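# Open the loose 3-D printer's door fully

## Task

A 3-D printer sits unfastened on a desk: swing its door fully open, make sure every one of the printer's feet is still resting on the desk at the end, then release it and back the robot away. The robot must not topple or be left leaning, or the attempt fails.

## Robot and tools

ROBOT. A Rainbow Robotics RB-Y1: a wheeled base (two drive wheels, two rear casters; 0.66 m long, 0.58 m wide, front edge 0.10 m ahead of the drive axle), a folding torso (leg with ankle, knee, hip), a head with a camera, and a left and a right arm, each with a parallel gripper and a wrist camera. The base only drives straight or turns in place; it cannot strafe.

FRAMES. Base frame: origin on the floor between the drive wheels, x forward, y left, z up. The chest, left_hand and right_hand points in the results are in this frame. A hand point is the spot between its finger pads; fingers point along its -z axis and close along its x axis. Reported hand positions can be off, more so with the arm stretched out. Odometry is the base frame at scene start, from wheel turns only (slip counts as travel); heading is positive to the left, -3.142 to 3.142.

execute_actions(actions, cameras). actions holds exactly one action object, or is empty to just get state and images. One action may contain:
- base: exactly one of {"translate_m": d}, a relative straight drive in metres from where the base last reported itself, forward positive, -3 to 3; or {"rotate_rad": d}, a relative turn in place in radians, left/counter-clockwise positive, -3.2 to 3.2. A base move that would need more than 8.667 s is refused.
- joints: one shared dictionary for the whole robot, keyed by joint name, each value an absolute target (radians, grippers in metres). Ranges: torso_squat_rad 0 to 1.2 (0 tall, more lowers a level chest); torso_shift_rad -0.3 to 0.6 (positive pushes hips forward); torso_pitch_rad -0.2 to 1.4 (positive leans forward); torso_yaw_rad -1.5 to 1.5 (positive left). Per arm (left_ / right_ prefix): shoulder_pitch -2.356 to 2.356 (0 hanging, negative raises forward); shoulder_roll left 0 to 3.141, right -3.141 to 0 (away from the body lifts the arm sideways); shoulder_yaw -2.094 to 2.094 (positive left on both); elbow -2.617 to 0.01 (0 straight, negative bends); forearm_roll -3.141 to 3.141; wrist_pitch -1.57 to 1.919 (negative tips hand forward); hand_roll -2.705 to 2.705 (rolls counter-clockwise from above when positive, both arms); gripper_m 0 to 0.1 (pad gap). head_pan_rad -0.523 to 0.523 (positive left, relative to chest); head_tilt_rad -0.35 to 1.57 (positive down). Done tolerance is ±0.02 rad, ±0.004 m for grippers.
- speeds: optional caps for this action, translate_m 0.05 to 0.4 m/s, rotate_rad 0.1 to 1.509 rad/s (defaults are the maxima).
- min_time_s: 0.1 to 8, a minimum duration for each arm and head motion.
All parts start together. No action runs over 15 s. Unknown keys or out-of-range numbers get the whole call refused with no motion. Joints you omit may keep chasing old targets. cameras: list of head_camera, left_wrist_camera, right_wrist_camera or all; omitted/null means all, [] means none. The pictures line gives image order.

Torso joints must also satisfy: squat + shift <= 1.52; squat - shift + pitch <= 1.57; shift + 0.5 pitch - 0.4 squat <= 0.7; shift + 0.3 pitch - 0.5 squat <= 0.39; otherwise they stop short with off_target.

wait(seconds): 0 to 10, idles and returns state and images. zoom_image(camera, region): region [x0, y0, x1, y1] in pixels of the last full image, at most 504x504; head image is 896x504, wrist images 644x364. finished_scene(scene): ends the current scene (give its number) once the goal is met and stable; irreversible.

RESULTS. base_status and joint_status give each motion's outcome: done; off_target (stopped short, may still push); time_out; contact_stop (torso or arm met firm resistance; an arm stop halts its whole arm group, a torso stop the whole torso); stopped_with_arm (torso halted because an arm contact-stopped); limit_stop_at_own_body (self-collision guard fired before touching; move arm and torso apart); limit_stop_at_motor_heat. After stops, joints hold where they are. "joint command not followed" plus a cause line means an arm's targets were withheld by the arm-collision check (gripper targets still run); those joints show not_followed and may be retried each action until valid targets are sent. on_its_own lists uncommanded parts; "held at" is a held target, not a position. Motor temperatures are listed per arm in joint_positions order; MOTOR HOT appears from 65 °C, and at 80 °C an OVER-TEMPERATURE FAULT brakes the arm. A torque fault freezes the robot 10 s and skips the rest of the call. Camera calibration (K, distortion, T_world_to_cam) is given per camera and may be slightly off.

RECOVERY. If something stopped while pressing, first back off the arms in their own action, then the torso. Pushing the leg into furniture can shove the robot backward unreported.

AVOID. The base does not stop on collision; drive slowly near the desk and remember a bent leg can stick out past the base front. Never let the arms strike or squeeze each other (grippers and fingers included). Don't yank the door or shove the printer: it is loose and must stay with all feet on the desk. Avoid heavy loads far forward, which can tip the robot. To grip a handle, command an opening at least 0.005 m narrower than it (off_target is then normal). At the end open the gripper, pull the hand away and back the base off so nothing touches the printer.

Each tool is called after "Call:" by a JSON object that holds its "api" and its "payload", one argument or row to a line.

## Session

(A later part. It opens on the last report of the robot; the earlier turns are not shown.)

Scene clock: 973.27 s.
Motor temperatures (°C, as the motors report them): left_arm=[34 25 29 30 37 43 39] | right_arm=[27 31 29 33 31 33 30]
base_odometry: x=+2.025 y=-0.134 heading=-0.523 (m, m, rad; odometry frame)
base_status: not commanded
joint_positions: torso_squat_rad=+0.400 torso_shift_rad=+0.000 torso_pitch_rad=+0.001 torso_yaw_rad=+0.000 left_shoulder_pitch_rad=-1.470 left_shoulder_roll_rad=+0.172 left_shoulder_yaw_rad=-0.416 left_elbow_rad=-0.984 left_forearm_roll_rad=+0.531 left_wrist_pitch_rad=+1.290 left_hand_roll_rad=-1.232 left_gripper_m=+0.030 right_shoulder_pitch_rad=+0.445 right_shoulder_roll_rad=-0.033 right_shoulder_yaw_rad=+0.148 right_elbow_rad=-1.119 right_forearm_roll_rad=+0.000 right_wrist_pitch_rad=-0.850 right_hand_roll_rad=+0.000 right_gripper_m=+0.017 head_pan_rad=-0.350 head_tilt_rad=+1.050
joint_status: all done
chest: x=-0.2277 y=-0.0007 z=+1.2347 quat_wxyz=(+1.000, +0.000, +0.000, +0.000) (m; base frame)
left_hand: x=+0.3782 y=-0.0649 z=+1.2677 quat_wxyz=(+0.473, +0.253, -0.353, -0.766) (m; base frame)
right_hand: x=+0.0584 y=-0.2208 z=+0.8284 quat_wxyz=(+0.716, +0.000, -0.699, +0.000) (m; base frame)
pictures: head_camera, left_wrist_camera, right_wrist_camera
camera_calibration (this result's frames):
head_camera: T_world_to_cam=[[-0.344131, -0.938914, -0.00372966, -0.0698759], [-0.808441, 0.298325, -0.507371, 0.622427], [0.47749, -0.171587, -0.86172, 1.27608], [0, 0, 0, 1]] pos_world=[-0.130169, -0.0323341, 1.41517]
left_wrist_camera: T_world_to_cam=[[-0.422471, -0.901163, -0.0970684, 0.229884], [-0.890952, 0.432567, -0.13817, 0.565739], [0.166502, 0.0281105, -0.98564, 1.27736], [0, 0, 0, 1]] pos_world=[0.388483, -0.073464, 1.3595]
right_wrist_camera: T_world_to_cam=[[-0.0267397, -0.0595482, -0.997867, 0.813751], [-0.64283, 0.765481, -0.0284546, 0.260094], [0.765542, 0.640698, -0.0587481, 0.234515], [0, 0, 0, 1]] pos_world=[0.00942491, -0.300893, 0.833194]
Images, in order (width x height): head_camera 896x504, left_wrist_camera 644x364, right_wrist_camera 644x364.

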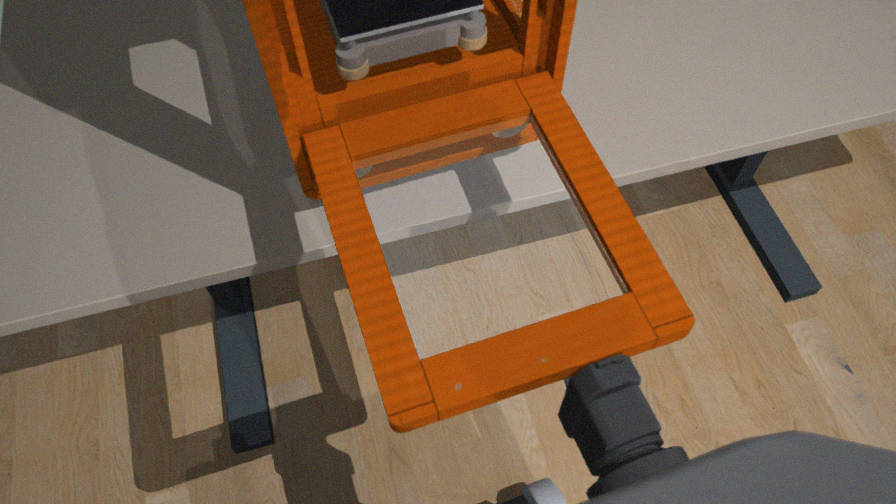

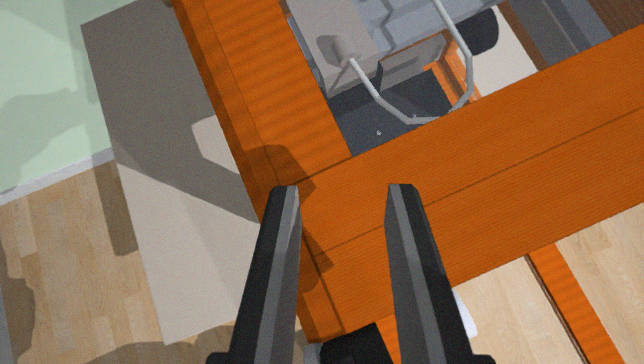

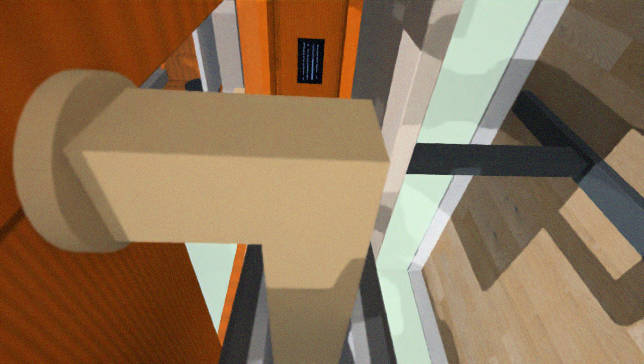

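Call:
{"api": "execute_actions", "payload": {
  "actions": [
    {"joints": {"right_shoulder_pitch_rad": 0.329, "right_shoulder_roll_rad": -0.017, "right_shoulder_yaw_rad": 0.111, "right_elbow_rad": -0.888, "right_wrist_pitch_rad": -1.011}, "min_time_s": 0.6}
  ]
}}

Scene clock: 1015.13 s.
Motor temperatures (°C, as the motors report them): left_arm=[34 25 29 30 37 43 39] | right_arm=[27 31 29 31 31 32 30]
base_odometry: x=+2.025 y=-0.134 heading=-0.523 (m, m, rad; odometry frame)
base_status: not commanded
joint_positions: torso_squat_rad=+0.400 torso_shift_rad=+0.000 torso_pitch_rad=+0.000 torso_yaw_rad=+0.000 left_shoulder_pitch_rad=-1.470 left_shoulder_roll_rad=+0.172 left_shoulder_yaw_rad=-0.416 left_elbow_rad=-0.984 left_forearm_roll_rad=+0.531 left_wrist_pitch_rad=+1.290 left_hand_roll_rad=-1.232 left_gripper_m=+0.030 right_shoulder_pitch_rad=+0.329 right_shoulder_roll_rad=-0.017 right_shoulder_yaw_rad=+0.111 right_elbow_rad=-0.889 right_forearm_roll_rad=+0.000 right_wrist_pitch_rad=-1.012 right_hand_roll_rad=+0.000 right_gripper_m=+0.018 head_pan_rad=-0.350 head_tilt_rad=+1.050
joint_status: all done
chest: x=-0.2281 y=-0.0006 z=+1.2347 quat_wxyz=(+1.000, +0.000, +0.000, +0.000) (m; base frame)
left_hand: x=+0.3779 y=-0.0647 z=+1.2680 quat_wxyz=(+0.473, +0.254, -0.353, -0.766) (m; base frame)
right_hand: x=+0.0616 y=-0.2204 z=+0.8158 quat_wxyz=(+0.700, +0.000, -0.714, +0.000) (m; base frame)
pictures: head_camera, left_wrist_camera, right_wrist_camera
camera_calibration (this result's frames):
head_camera: T_world_to_cam=[[-0.344155, -0.938906, -0.00357737, -0.0700278], [-0.808232, 0.298191, -0.507783, 0.622672], [0.477827, -0.171865, -0.861478, 1.27603], [0, 0, 0, 1]] pos_world=[-0.130557, -0.0321209, 1.4152]
left_wrist_camera: T_world_to_cam=[[-0.422371, -0.901218, -0.0969999, 0.229841], [-0.890918, 0.432471, -0.13869, 0.566058], [0.16694, 0.0278402, -0.985574, 1.27741], [0, 0, 0, 1]] pos_world=[0.388139, -0.0732297, 1.35978]
right_wrist_camera: T_world_to_cam=[[0.0174102, -0.0591171, -0.998099, 0.798825], [-0.640974, 0.765479, -0.0565198, 0.284251], [0.767365, 0.64074, -0.0245654, 0.203055], [0, 0, 0, 1]] pos_world=[0.0124725, -0.30047, 0.818361]
Images, in order (width x height): head_camera 896x504, left_wrist_camera 644x364, right_wrist_camera 644x364.

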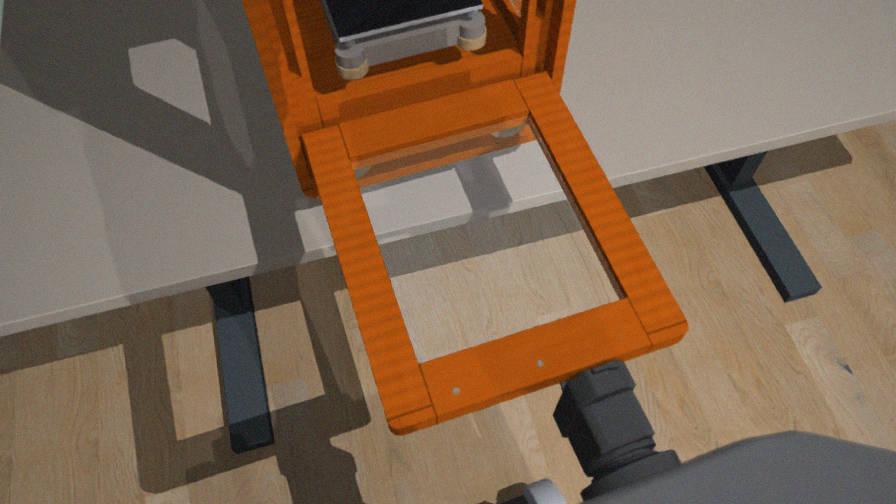

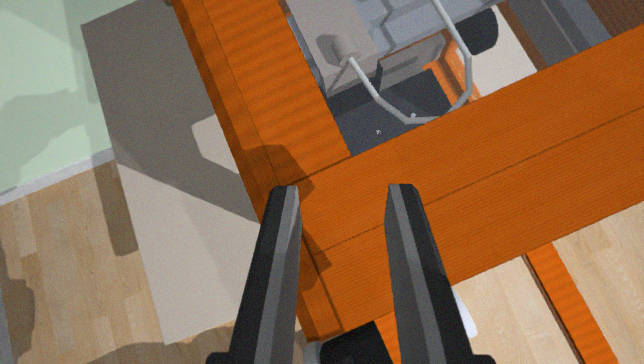

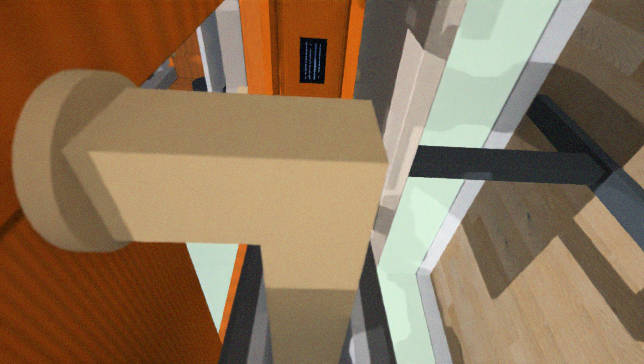

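Call:
{"api": "zoom_image", "payload": {
  "camera": "head_camera",
  "region": [290, 60, 580, 220]
}}

Call:
{"api": "zoom_image", "payload": {
  "camera": "head_camera",
  "region": [380, 270, 710, 450]
}}

Region (290, 60, 580, 220) of head_camera's 896x504 image, scaled by 1.738, with more detail than that image has; it fills the top 278 rows of this view, and the rest is white.

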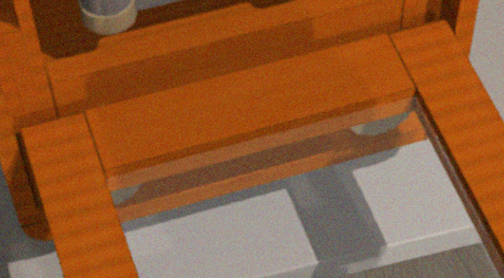

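Region (380, 270, 710, 450) of head_camera's 896x504 image, scaled by 1.527, with more detail than that image has; it fills the top 275 rows of this view, and the rest is white.

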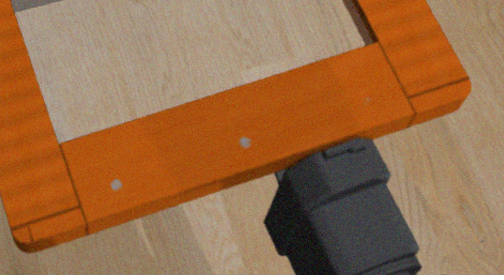

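Call:
{"api": "execute_actions", "payload": {
  "actions": [
    {"joints": {"right_gripper_m": 0.034}}
  ],
  "cameras": ["head_camera", "right_wrist_camera"]
}}

Scene clock: 1043.50 s.
Motor temperatures (°C, as the motors report them): left_arm=[35 25 29 31 37 43 39] | right_arm=[27 31 29 31 31 33 30]
base_odometry: x=+2.025 y=-0.134 heading=-0.523 (m, m, rad; odometry frame)
base_status: not commanded
joint_positions: torso_squat_rad=+0.400 torso_shift_rad=+0.000 torso_pitch_rad=+0.001 torso_yaw_rad=+0.000 left_shoulder_pitch_rad=-1.470 left_shoulder_roll_rad=+0.172 left_shoulder_yaw_rad=-0.416 left_elbow_rad=-0.984 left_forearm_roll_rad=+0.531 left_wrist_pitch_rad=+1.290 left_hand_roll_rad=-1.232 left_gripper_m=+0.030 right_shoulder_pitch_rad=+0.329 right_shoulder_roll_rad=-0.017 right_shoulder_yaw_rad=+0.111 right_elbow_rad=-0.888 right_forearm_roll_rad=+0.000 right_wrist_pitch_rad=-1.011 right_hand_roll_rad=+0.000 right_gripper_m=+0.034 head_pan_rad=-0.350 head_tilt_rad=+1.050
joint_status: all done
chest: x=-0.2279 y=-0.0006 z=+1.2347 quat_wxyz=(+1.000, +0.000, +0.000, +0.000) (m; base frame)
left_hand: x=+0.3781 y=-0.0647 z=+1.2678 quat_wxyz=(+0.473, +0.254, -0.353, -0.766) (m; base frame)
right_hand: x=+0.0616 y=-0.2204 z=+0.8151 quat_wxyz=(+0.701, +0.000, -0.713, +0.000) (m; base frame)
pictures: head_camera, right_wrist_camera
camera_calibration (this result's frames):
head_camera: T_world_to_cam=[[-0.344146, -0.938909, -0.00359074, -0.0699804], [-0.80837, 0.29824, -0.507535, 0.622514], [0.4776, -0.171764, -0.861624, 1.27605], [0, 0, 0, 1]] pos_world=[-0.130306, -0.0321837, 1.41517]
right_wrist_camera: T_world_to_cam=[[0.0148948, -0.0589616, -0.998149, 0.798328], [-0.641175, 0.765436, -0.054783, 0.282736], [0.76725, 0.640805, -0.0264037, 0.204555], [0, 0, 0, 1]] pos_world=[0.0124475, -0.300426, 0.81774]
Images, in order (width x height): head_camera 896x504, right_wrist_camera 644x364.

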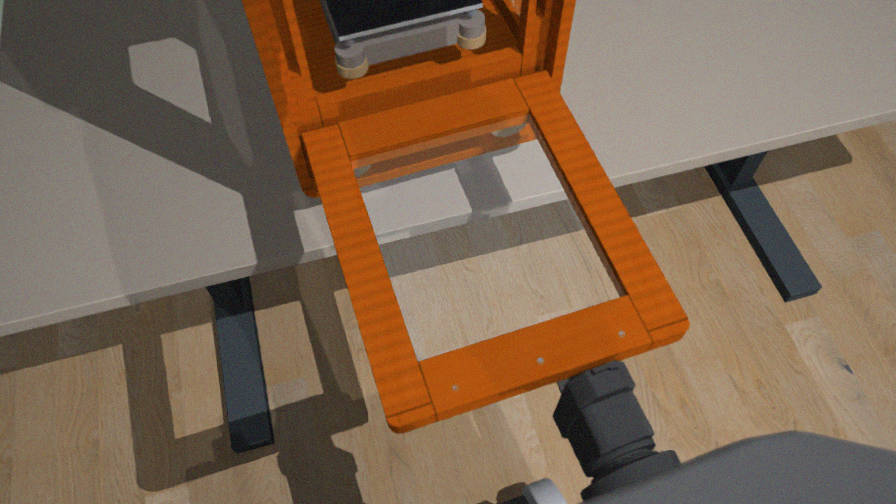

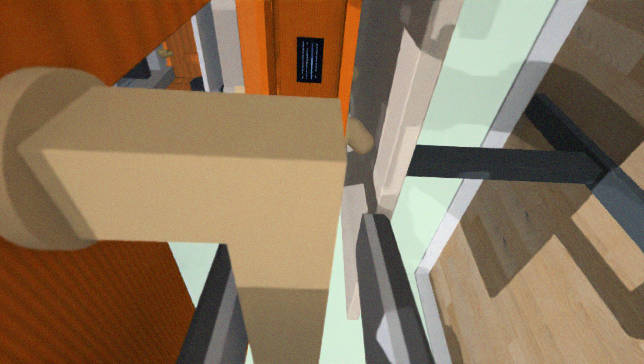

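Call:
{"api": "zoom_image", "payload": {
  "camera": "head_camera",
  "region": [290, 60, 580, 220]
}}

Call:
{"api": "zoom_image", "payload": {
  "camera": "head_camera",
  "region": [380, 270, 710, 450]
}}

Region (290, 60, 580, 220) of head_camera's 896x504 image, scaled by 1.738, with more detail than that image has; it fills the top 278 rows of this view, and the rest is white.

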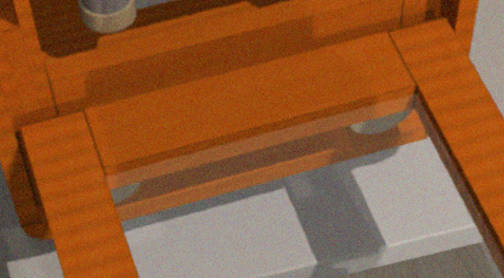

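Region (380, 270, 710, 450) of head_camera's 896x504 image, scaled by 1.527, with more detail than that image has; it fills the top 275 rows of this view, and the rest is white.

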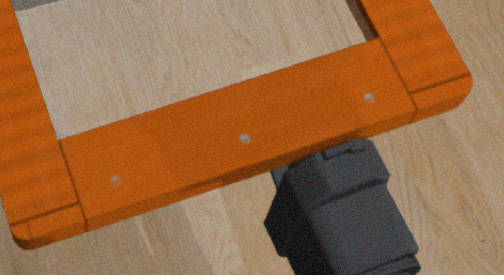

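Call:
{"api": "execute_actions", "payload": {
  "actions": [
    {"joints": {"right_shoulder_pitch_rad": 0.267, "right_shoulder_roll_rad": -0.011, "right_shoulder_yaw_rad": 0.090, "right_elbow_rad": -0.760, "right_wrist_pitch_rad": -1.080}, "min_time_s": 0.5}
  ]
}}

Scene clock: 1087.17 s.
Motor temperatures (°C, as the motors report them): left_arm=[35 25 29 31 37 43 39] | right_arm=[27 31 29 31 31 32 30]
base_odometry: x=+2.025 y=-0.134 heading=-0.523 (m, m, rad; odometry frame)
base_status: not commanded
joint_positions: torso_squat_rad=+0.400 torso_shift_rad=+0.000 torso_pitch_rad=+0.000 torso_yaw_rad=+0.000 left_shoulder_pitch_rad=-1.470 left_shoulder_roll_rad=+0.172 left_shoulder_yaw_rad=-0.416 left_elbow_rad=-0.984 left_forearm_roll_rad=+0.531 left_wrist_pitch_rad=+1.290 left_hand_roll_rad=-1.232 left_gripper_m=+0.030 right_shoulder_pitch_rad=+0.267 right_shoulder_roll_rad=-0.011 right_shoulder_yaw_rad=+0.090 right_elbow_rad=-0.761 right_forearm_roll_rad=+0.000 right_wrist_pitch_rad=-1.081 right_hand_roll_rad=+0.000 right_gripper_m=+0.035 head_pan_rad=-0.350 head_tilt_rad=+1.050
joint_status: all done
chest: x=-0.2280 y=-0.0006 z=+1.2347 quat_wxyz=(+1.000, +0.000, +0.000, +0.000) (m; base frame)
left_hand: x=+0.3780 y=-0.0646 z=+1.2680 quat_wxyz=(+0.473, +0.254, -0.353, -0.766) (m; base frame)
right_hand: x=+0.0617 y=-0.2206 z=+0.8058 quat_wxyz=(+0.700, +0.000, -0.714, +0.000) (m; base frame)
pictures: head_camera, left_wrist_camera, right_wrist_camera
camera_calibration (this result's frames):
head_camera: T_world_to_cam=[[-0.344124, -0.938917, -0.00355823, -0.070028], [-0.80826, 0.298161, -0.507755, 0.622667], [0.477801, -0.171855, -0.861494, 1.27602], [0, 0, 0, 1]] pos_world=[-0.130507, -0.0321147, 1.4152]
left_wrist_camera: T_world_to_cam=[[-0.422313, -0.901245, -0.0970011, 0.22988], [-0.89095, 0.432413, -0.13866, 0.566058], [0.166911, 0.0278651, -0.985578, 1.2774], [0, 0, 0, 1]] pos_world=[0.388199, -0.0731868, 1.35976]
right_wrist_camera: T_world_to_cam=[[0.0175788, -0.0592458, -0.998089, 0.788773], [-0.640565, 0.765805, -0.0567395, 0.284117], [0.767703, 0.640338, -0.0244889, 0.202717], [0, 0, 0, 1]] pos_world=[0.0125037, -0.300654, 0.808351]
Images, in order (width x height): head_camera 896x504, left_wrist_camera 644x364, right_wrist_camera 644x364.

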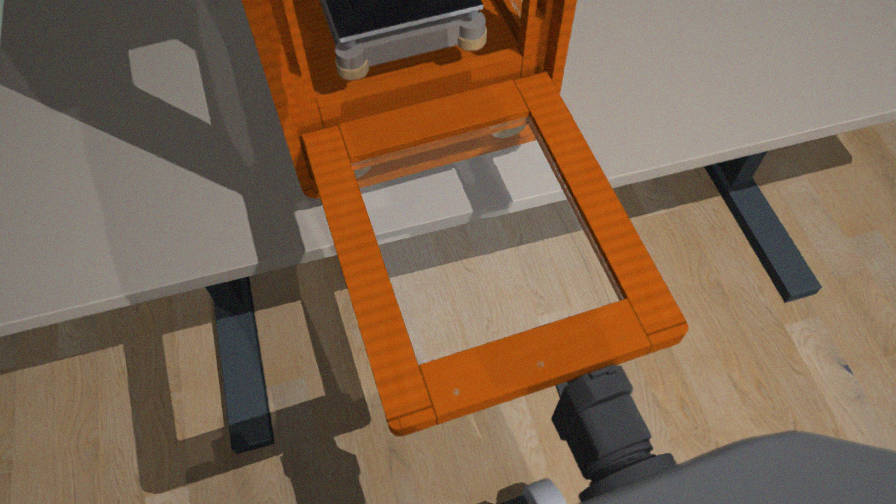

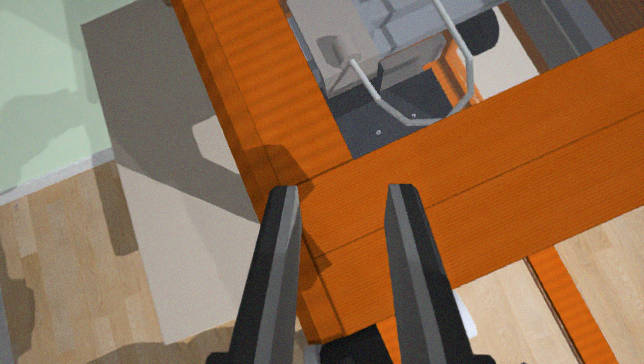

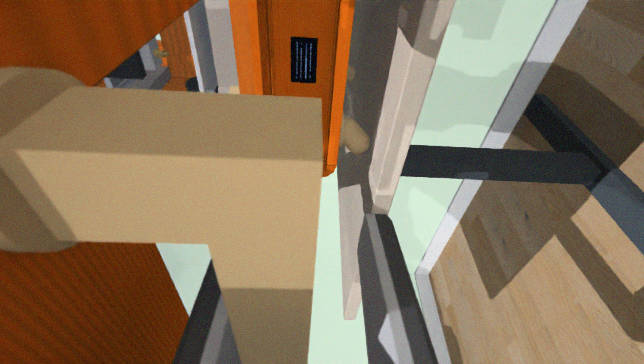

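Call:
{"api": "zoom_image", "payload": {
  "camera": "head_camera",
  "region": [380, 270, 710, 450]
}}

Call:
{"api": "zoom_image", "payload": {
  "camera": "head_camera",
  "region": [290, 60, 580, 220]
}}

Region (380, 270, 710, 450) of head_camera's 896x504 image, scaled by 1.527, with more detail than that image has; it fills the top 275 rows of this view, and the rest is white.

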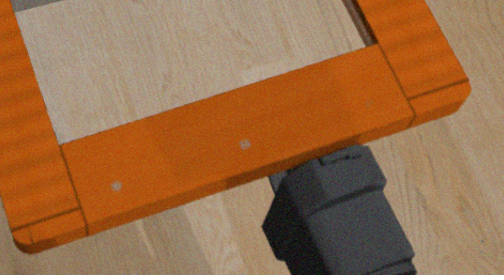

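Region (290, 60, 580, 220) of head_camera's 896x504 image, scaled by 1.738, with more detail than that image has; it fills the top 278 rows of this view, and the rest is white.

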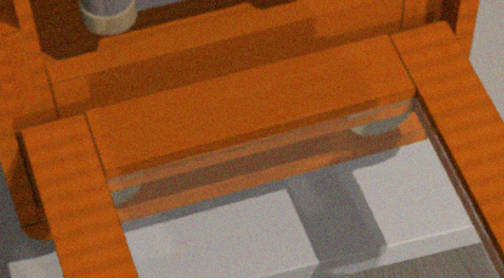

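Call:
{"api": "execute_actions", "payload": {
  "actions": [
    {"joints": {"right_gripper_m": 0.058}}
  ],
  "cameras": ["head_camera", "right_wrist_camera"]
}}

Scene clock: 1128.83 s.
Motor temperatures (°C, as the motors report them): left_arm=[35 25 29 31 37 43 39] | right_arm=[27 31 29 31 31 33 30]
base_odometry: x=+2.025 y=-0.134 heading=-0.523 (m, m, rad; odometry frame)
base_status: not commanded
joint_positions: torso_squat_rad=+0.400 torso_shift_rad=+0.000 torso_pitch_rad=+0.001 torso_yaw_rad=+0.000 left_shoulder_pitch_rad=-1.470 left_shoulder_roll_rad=+0.172 left_shoulder_yaw_rad=-0.416 left_elbow_rad=-0.984 left_forearm_roll_rad=+0.531 left_wrist_pitch_rad=+1.290 left_hand_roll_rad=-1.232 left_gripper_m=+0.030 right_shoulder_pitch_rad=+0.267 right_shoulder_roll_rad=-0.011 right_shoulder_yaw_rad=+0.090 right_elbow_rad=-0.760 right_forearm_roll_rad=+0.000 right_wrist_pitch_rad=-1.080 right_hand_roll_rad=+0.000 right_gripper_m=+0.058 head_pan_rad=-0.350 head_tilt_rad=+1.050
joint_status: all done
chest: x=-0.2279 y=-0.0006 z=+1.2347 quat_wxyz=(+1.000, +0.000, +0.000, +0.000) (m; base frame)
left_hand: x=+0.3781 y=-0.0647 z=+1.2679 quat_wxyz=(+0.473, +0.254, -0.353, -0.766) (m; base frame)
right_hand: x=+0.0614 y=-0.2206 z=+0.8050 quat_wxyz=(+0.701, +0.000, -0.713, +0.000) (m; base frame)
pictures: head_camera, right_wrist_camera
camera_calibration (this result's frames):
head_camera: T_world_to_cam=[[-0.344119, -0.938919, -0.00361297, -0.0699612], [-0.808357, 0.29822, -0.507567, 0.622536], [0.477642, -0.171743, -0.861605, 1.27605], [0, 0, 0, 1]] pos_world=[-0.130339, -0.032188, 1.41518]
right_wrist_camera: T_world_to_cam=[[0.0148051, -0.0590549, -0.998145, 0.788243], [-0.6407, 0.765832, -0.0548135, 0.282364], [0.767649, 0.640323, -0.0264982, 0.204477], [0, 0, 0, 1]] pos_world=[0.0122735, -0.300625, 0.807676]
Images, in order (width x height): head_camera 896x504, right_wrist_camera 644x364.

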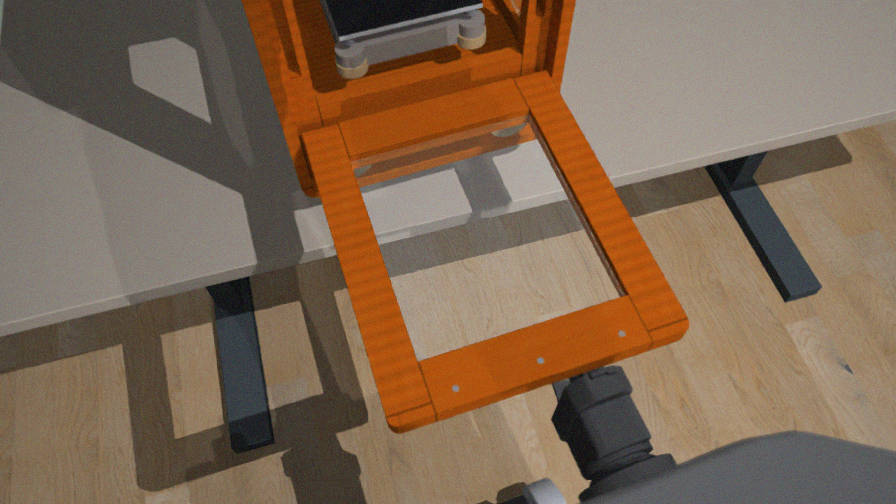

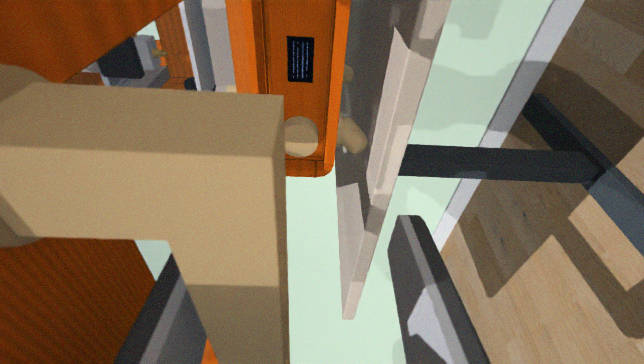

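Call:
{"api": "execute_actions", "payload": {
  "actions": [
    {"base": {"translate_m": -0.4}, "joints": {"head_tilt_rad": 0.6, "head_pan_rad": -0.2}}
  ],
  "cameras": ["head_camera"]
}}

Scene clock: 1139.93 s.
Motor temperatures (°C, as the motors report them): left_arm=[35 25 29 31 37 43 39] | right_arm=[27 31 29 31 31 32 30]
base_odometry: x=+1.678 y=+0.066 heading=-0.524 (m, m, rad; odometry frame)
base_status: done
joint_positions: torso_squat_rad=+0.400 torso_shift_rad=+0.000 torso_pitch_rad=+0.001 torso_yaw_rad=+0.000 left_shoulder_pitch_rad=-1.470 left_shoulder_roll_rad=+0.172 left_shoulder_yaw_rad=-0.416 left_elbow_rad=-0.984 left_forearm_roll_rad=+0.531 left_wrist_pitch_rad=+1.290 left_hand_roll_rad=-1.232 left_gripper_m=+0.030 right_shoulder_pitch_rad=+0.267 right_shoulder_roll_rad=-0.011 right_shoulder_yaw_rad=+0.090 right_elbow_rad=-0.760 right_forearm_roll_rad=+0.000 right_wrist_pitch_rad=-1.080 right_hand_roll_rad=+0.000 right_gripper_m=+0.058 head_pan_rad=-0.200 head_tilt_rad=+0.600
joint_status: all done
chest: x=-0.2278 y=-0.0007 z=+1.2347 quat_wxyz=(+1.000, +0.000, +0.000, +0.000) (m; base frame)
left_hand: x=+0.3782 y=-0.0648 z=+1.2678 quat_wxyz=(+0.473, +0.254, -0.353, -0.766) (m; base frame)
right_hand: x=+0.0613 y=-0.2206 z=+0.8048 quat_wxyz=(+0.701, +0.000, -0.713, +0.000) (m; base frame)
pictures: head_camera
camera_calibration (this result's frames):
head_camera: T_world_to_cam=[[-0.198288, -0.980136, -0.00398685, -0.0394998], [-0.543578, 0.113352, -0.83167, 1.14199], [0.815601, -0.162743, -0.555257, 0.905939], [0, 0, 0, 1]] pos_world=[-0.125958, -0.020727, 1.45263]
Images, in order (width x height): head_camera 896x504.

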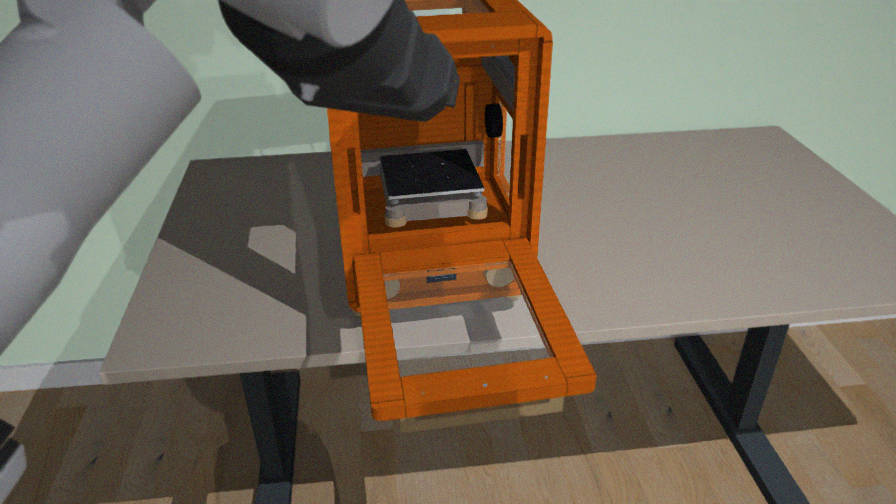

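Call:
{"api": "finished_scene", "payload": {
  "scene": 1
}}

The scene is finished: the task was done.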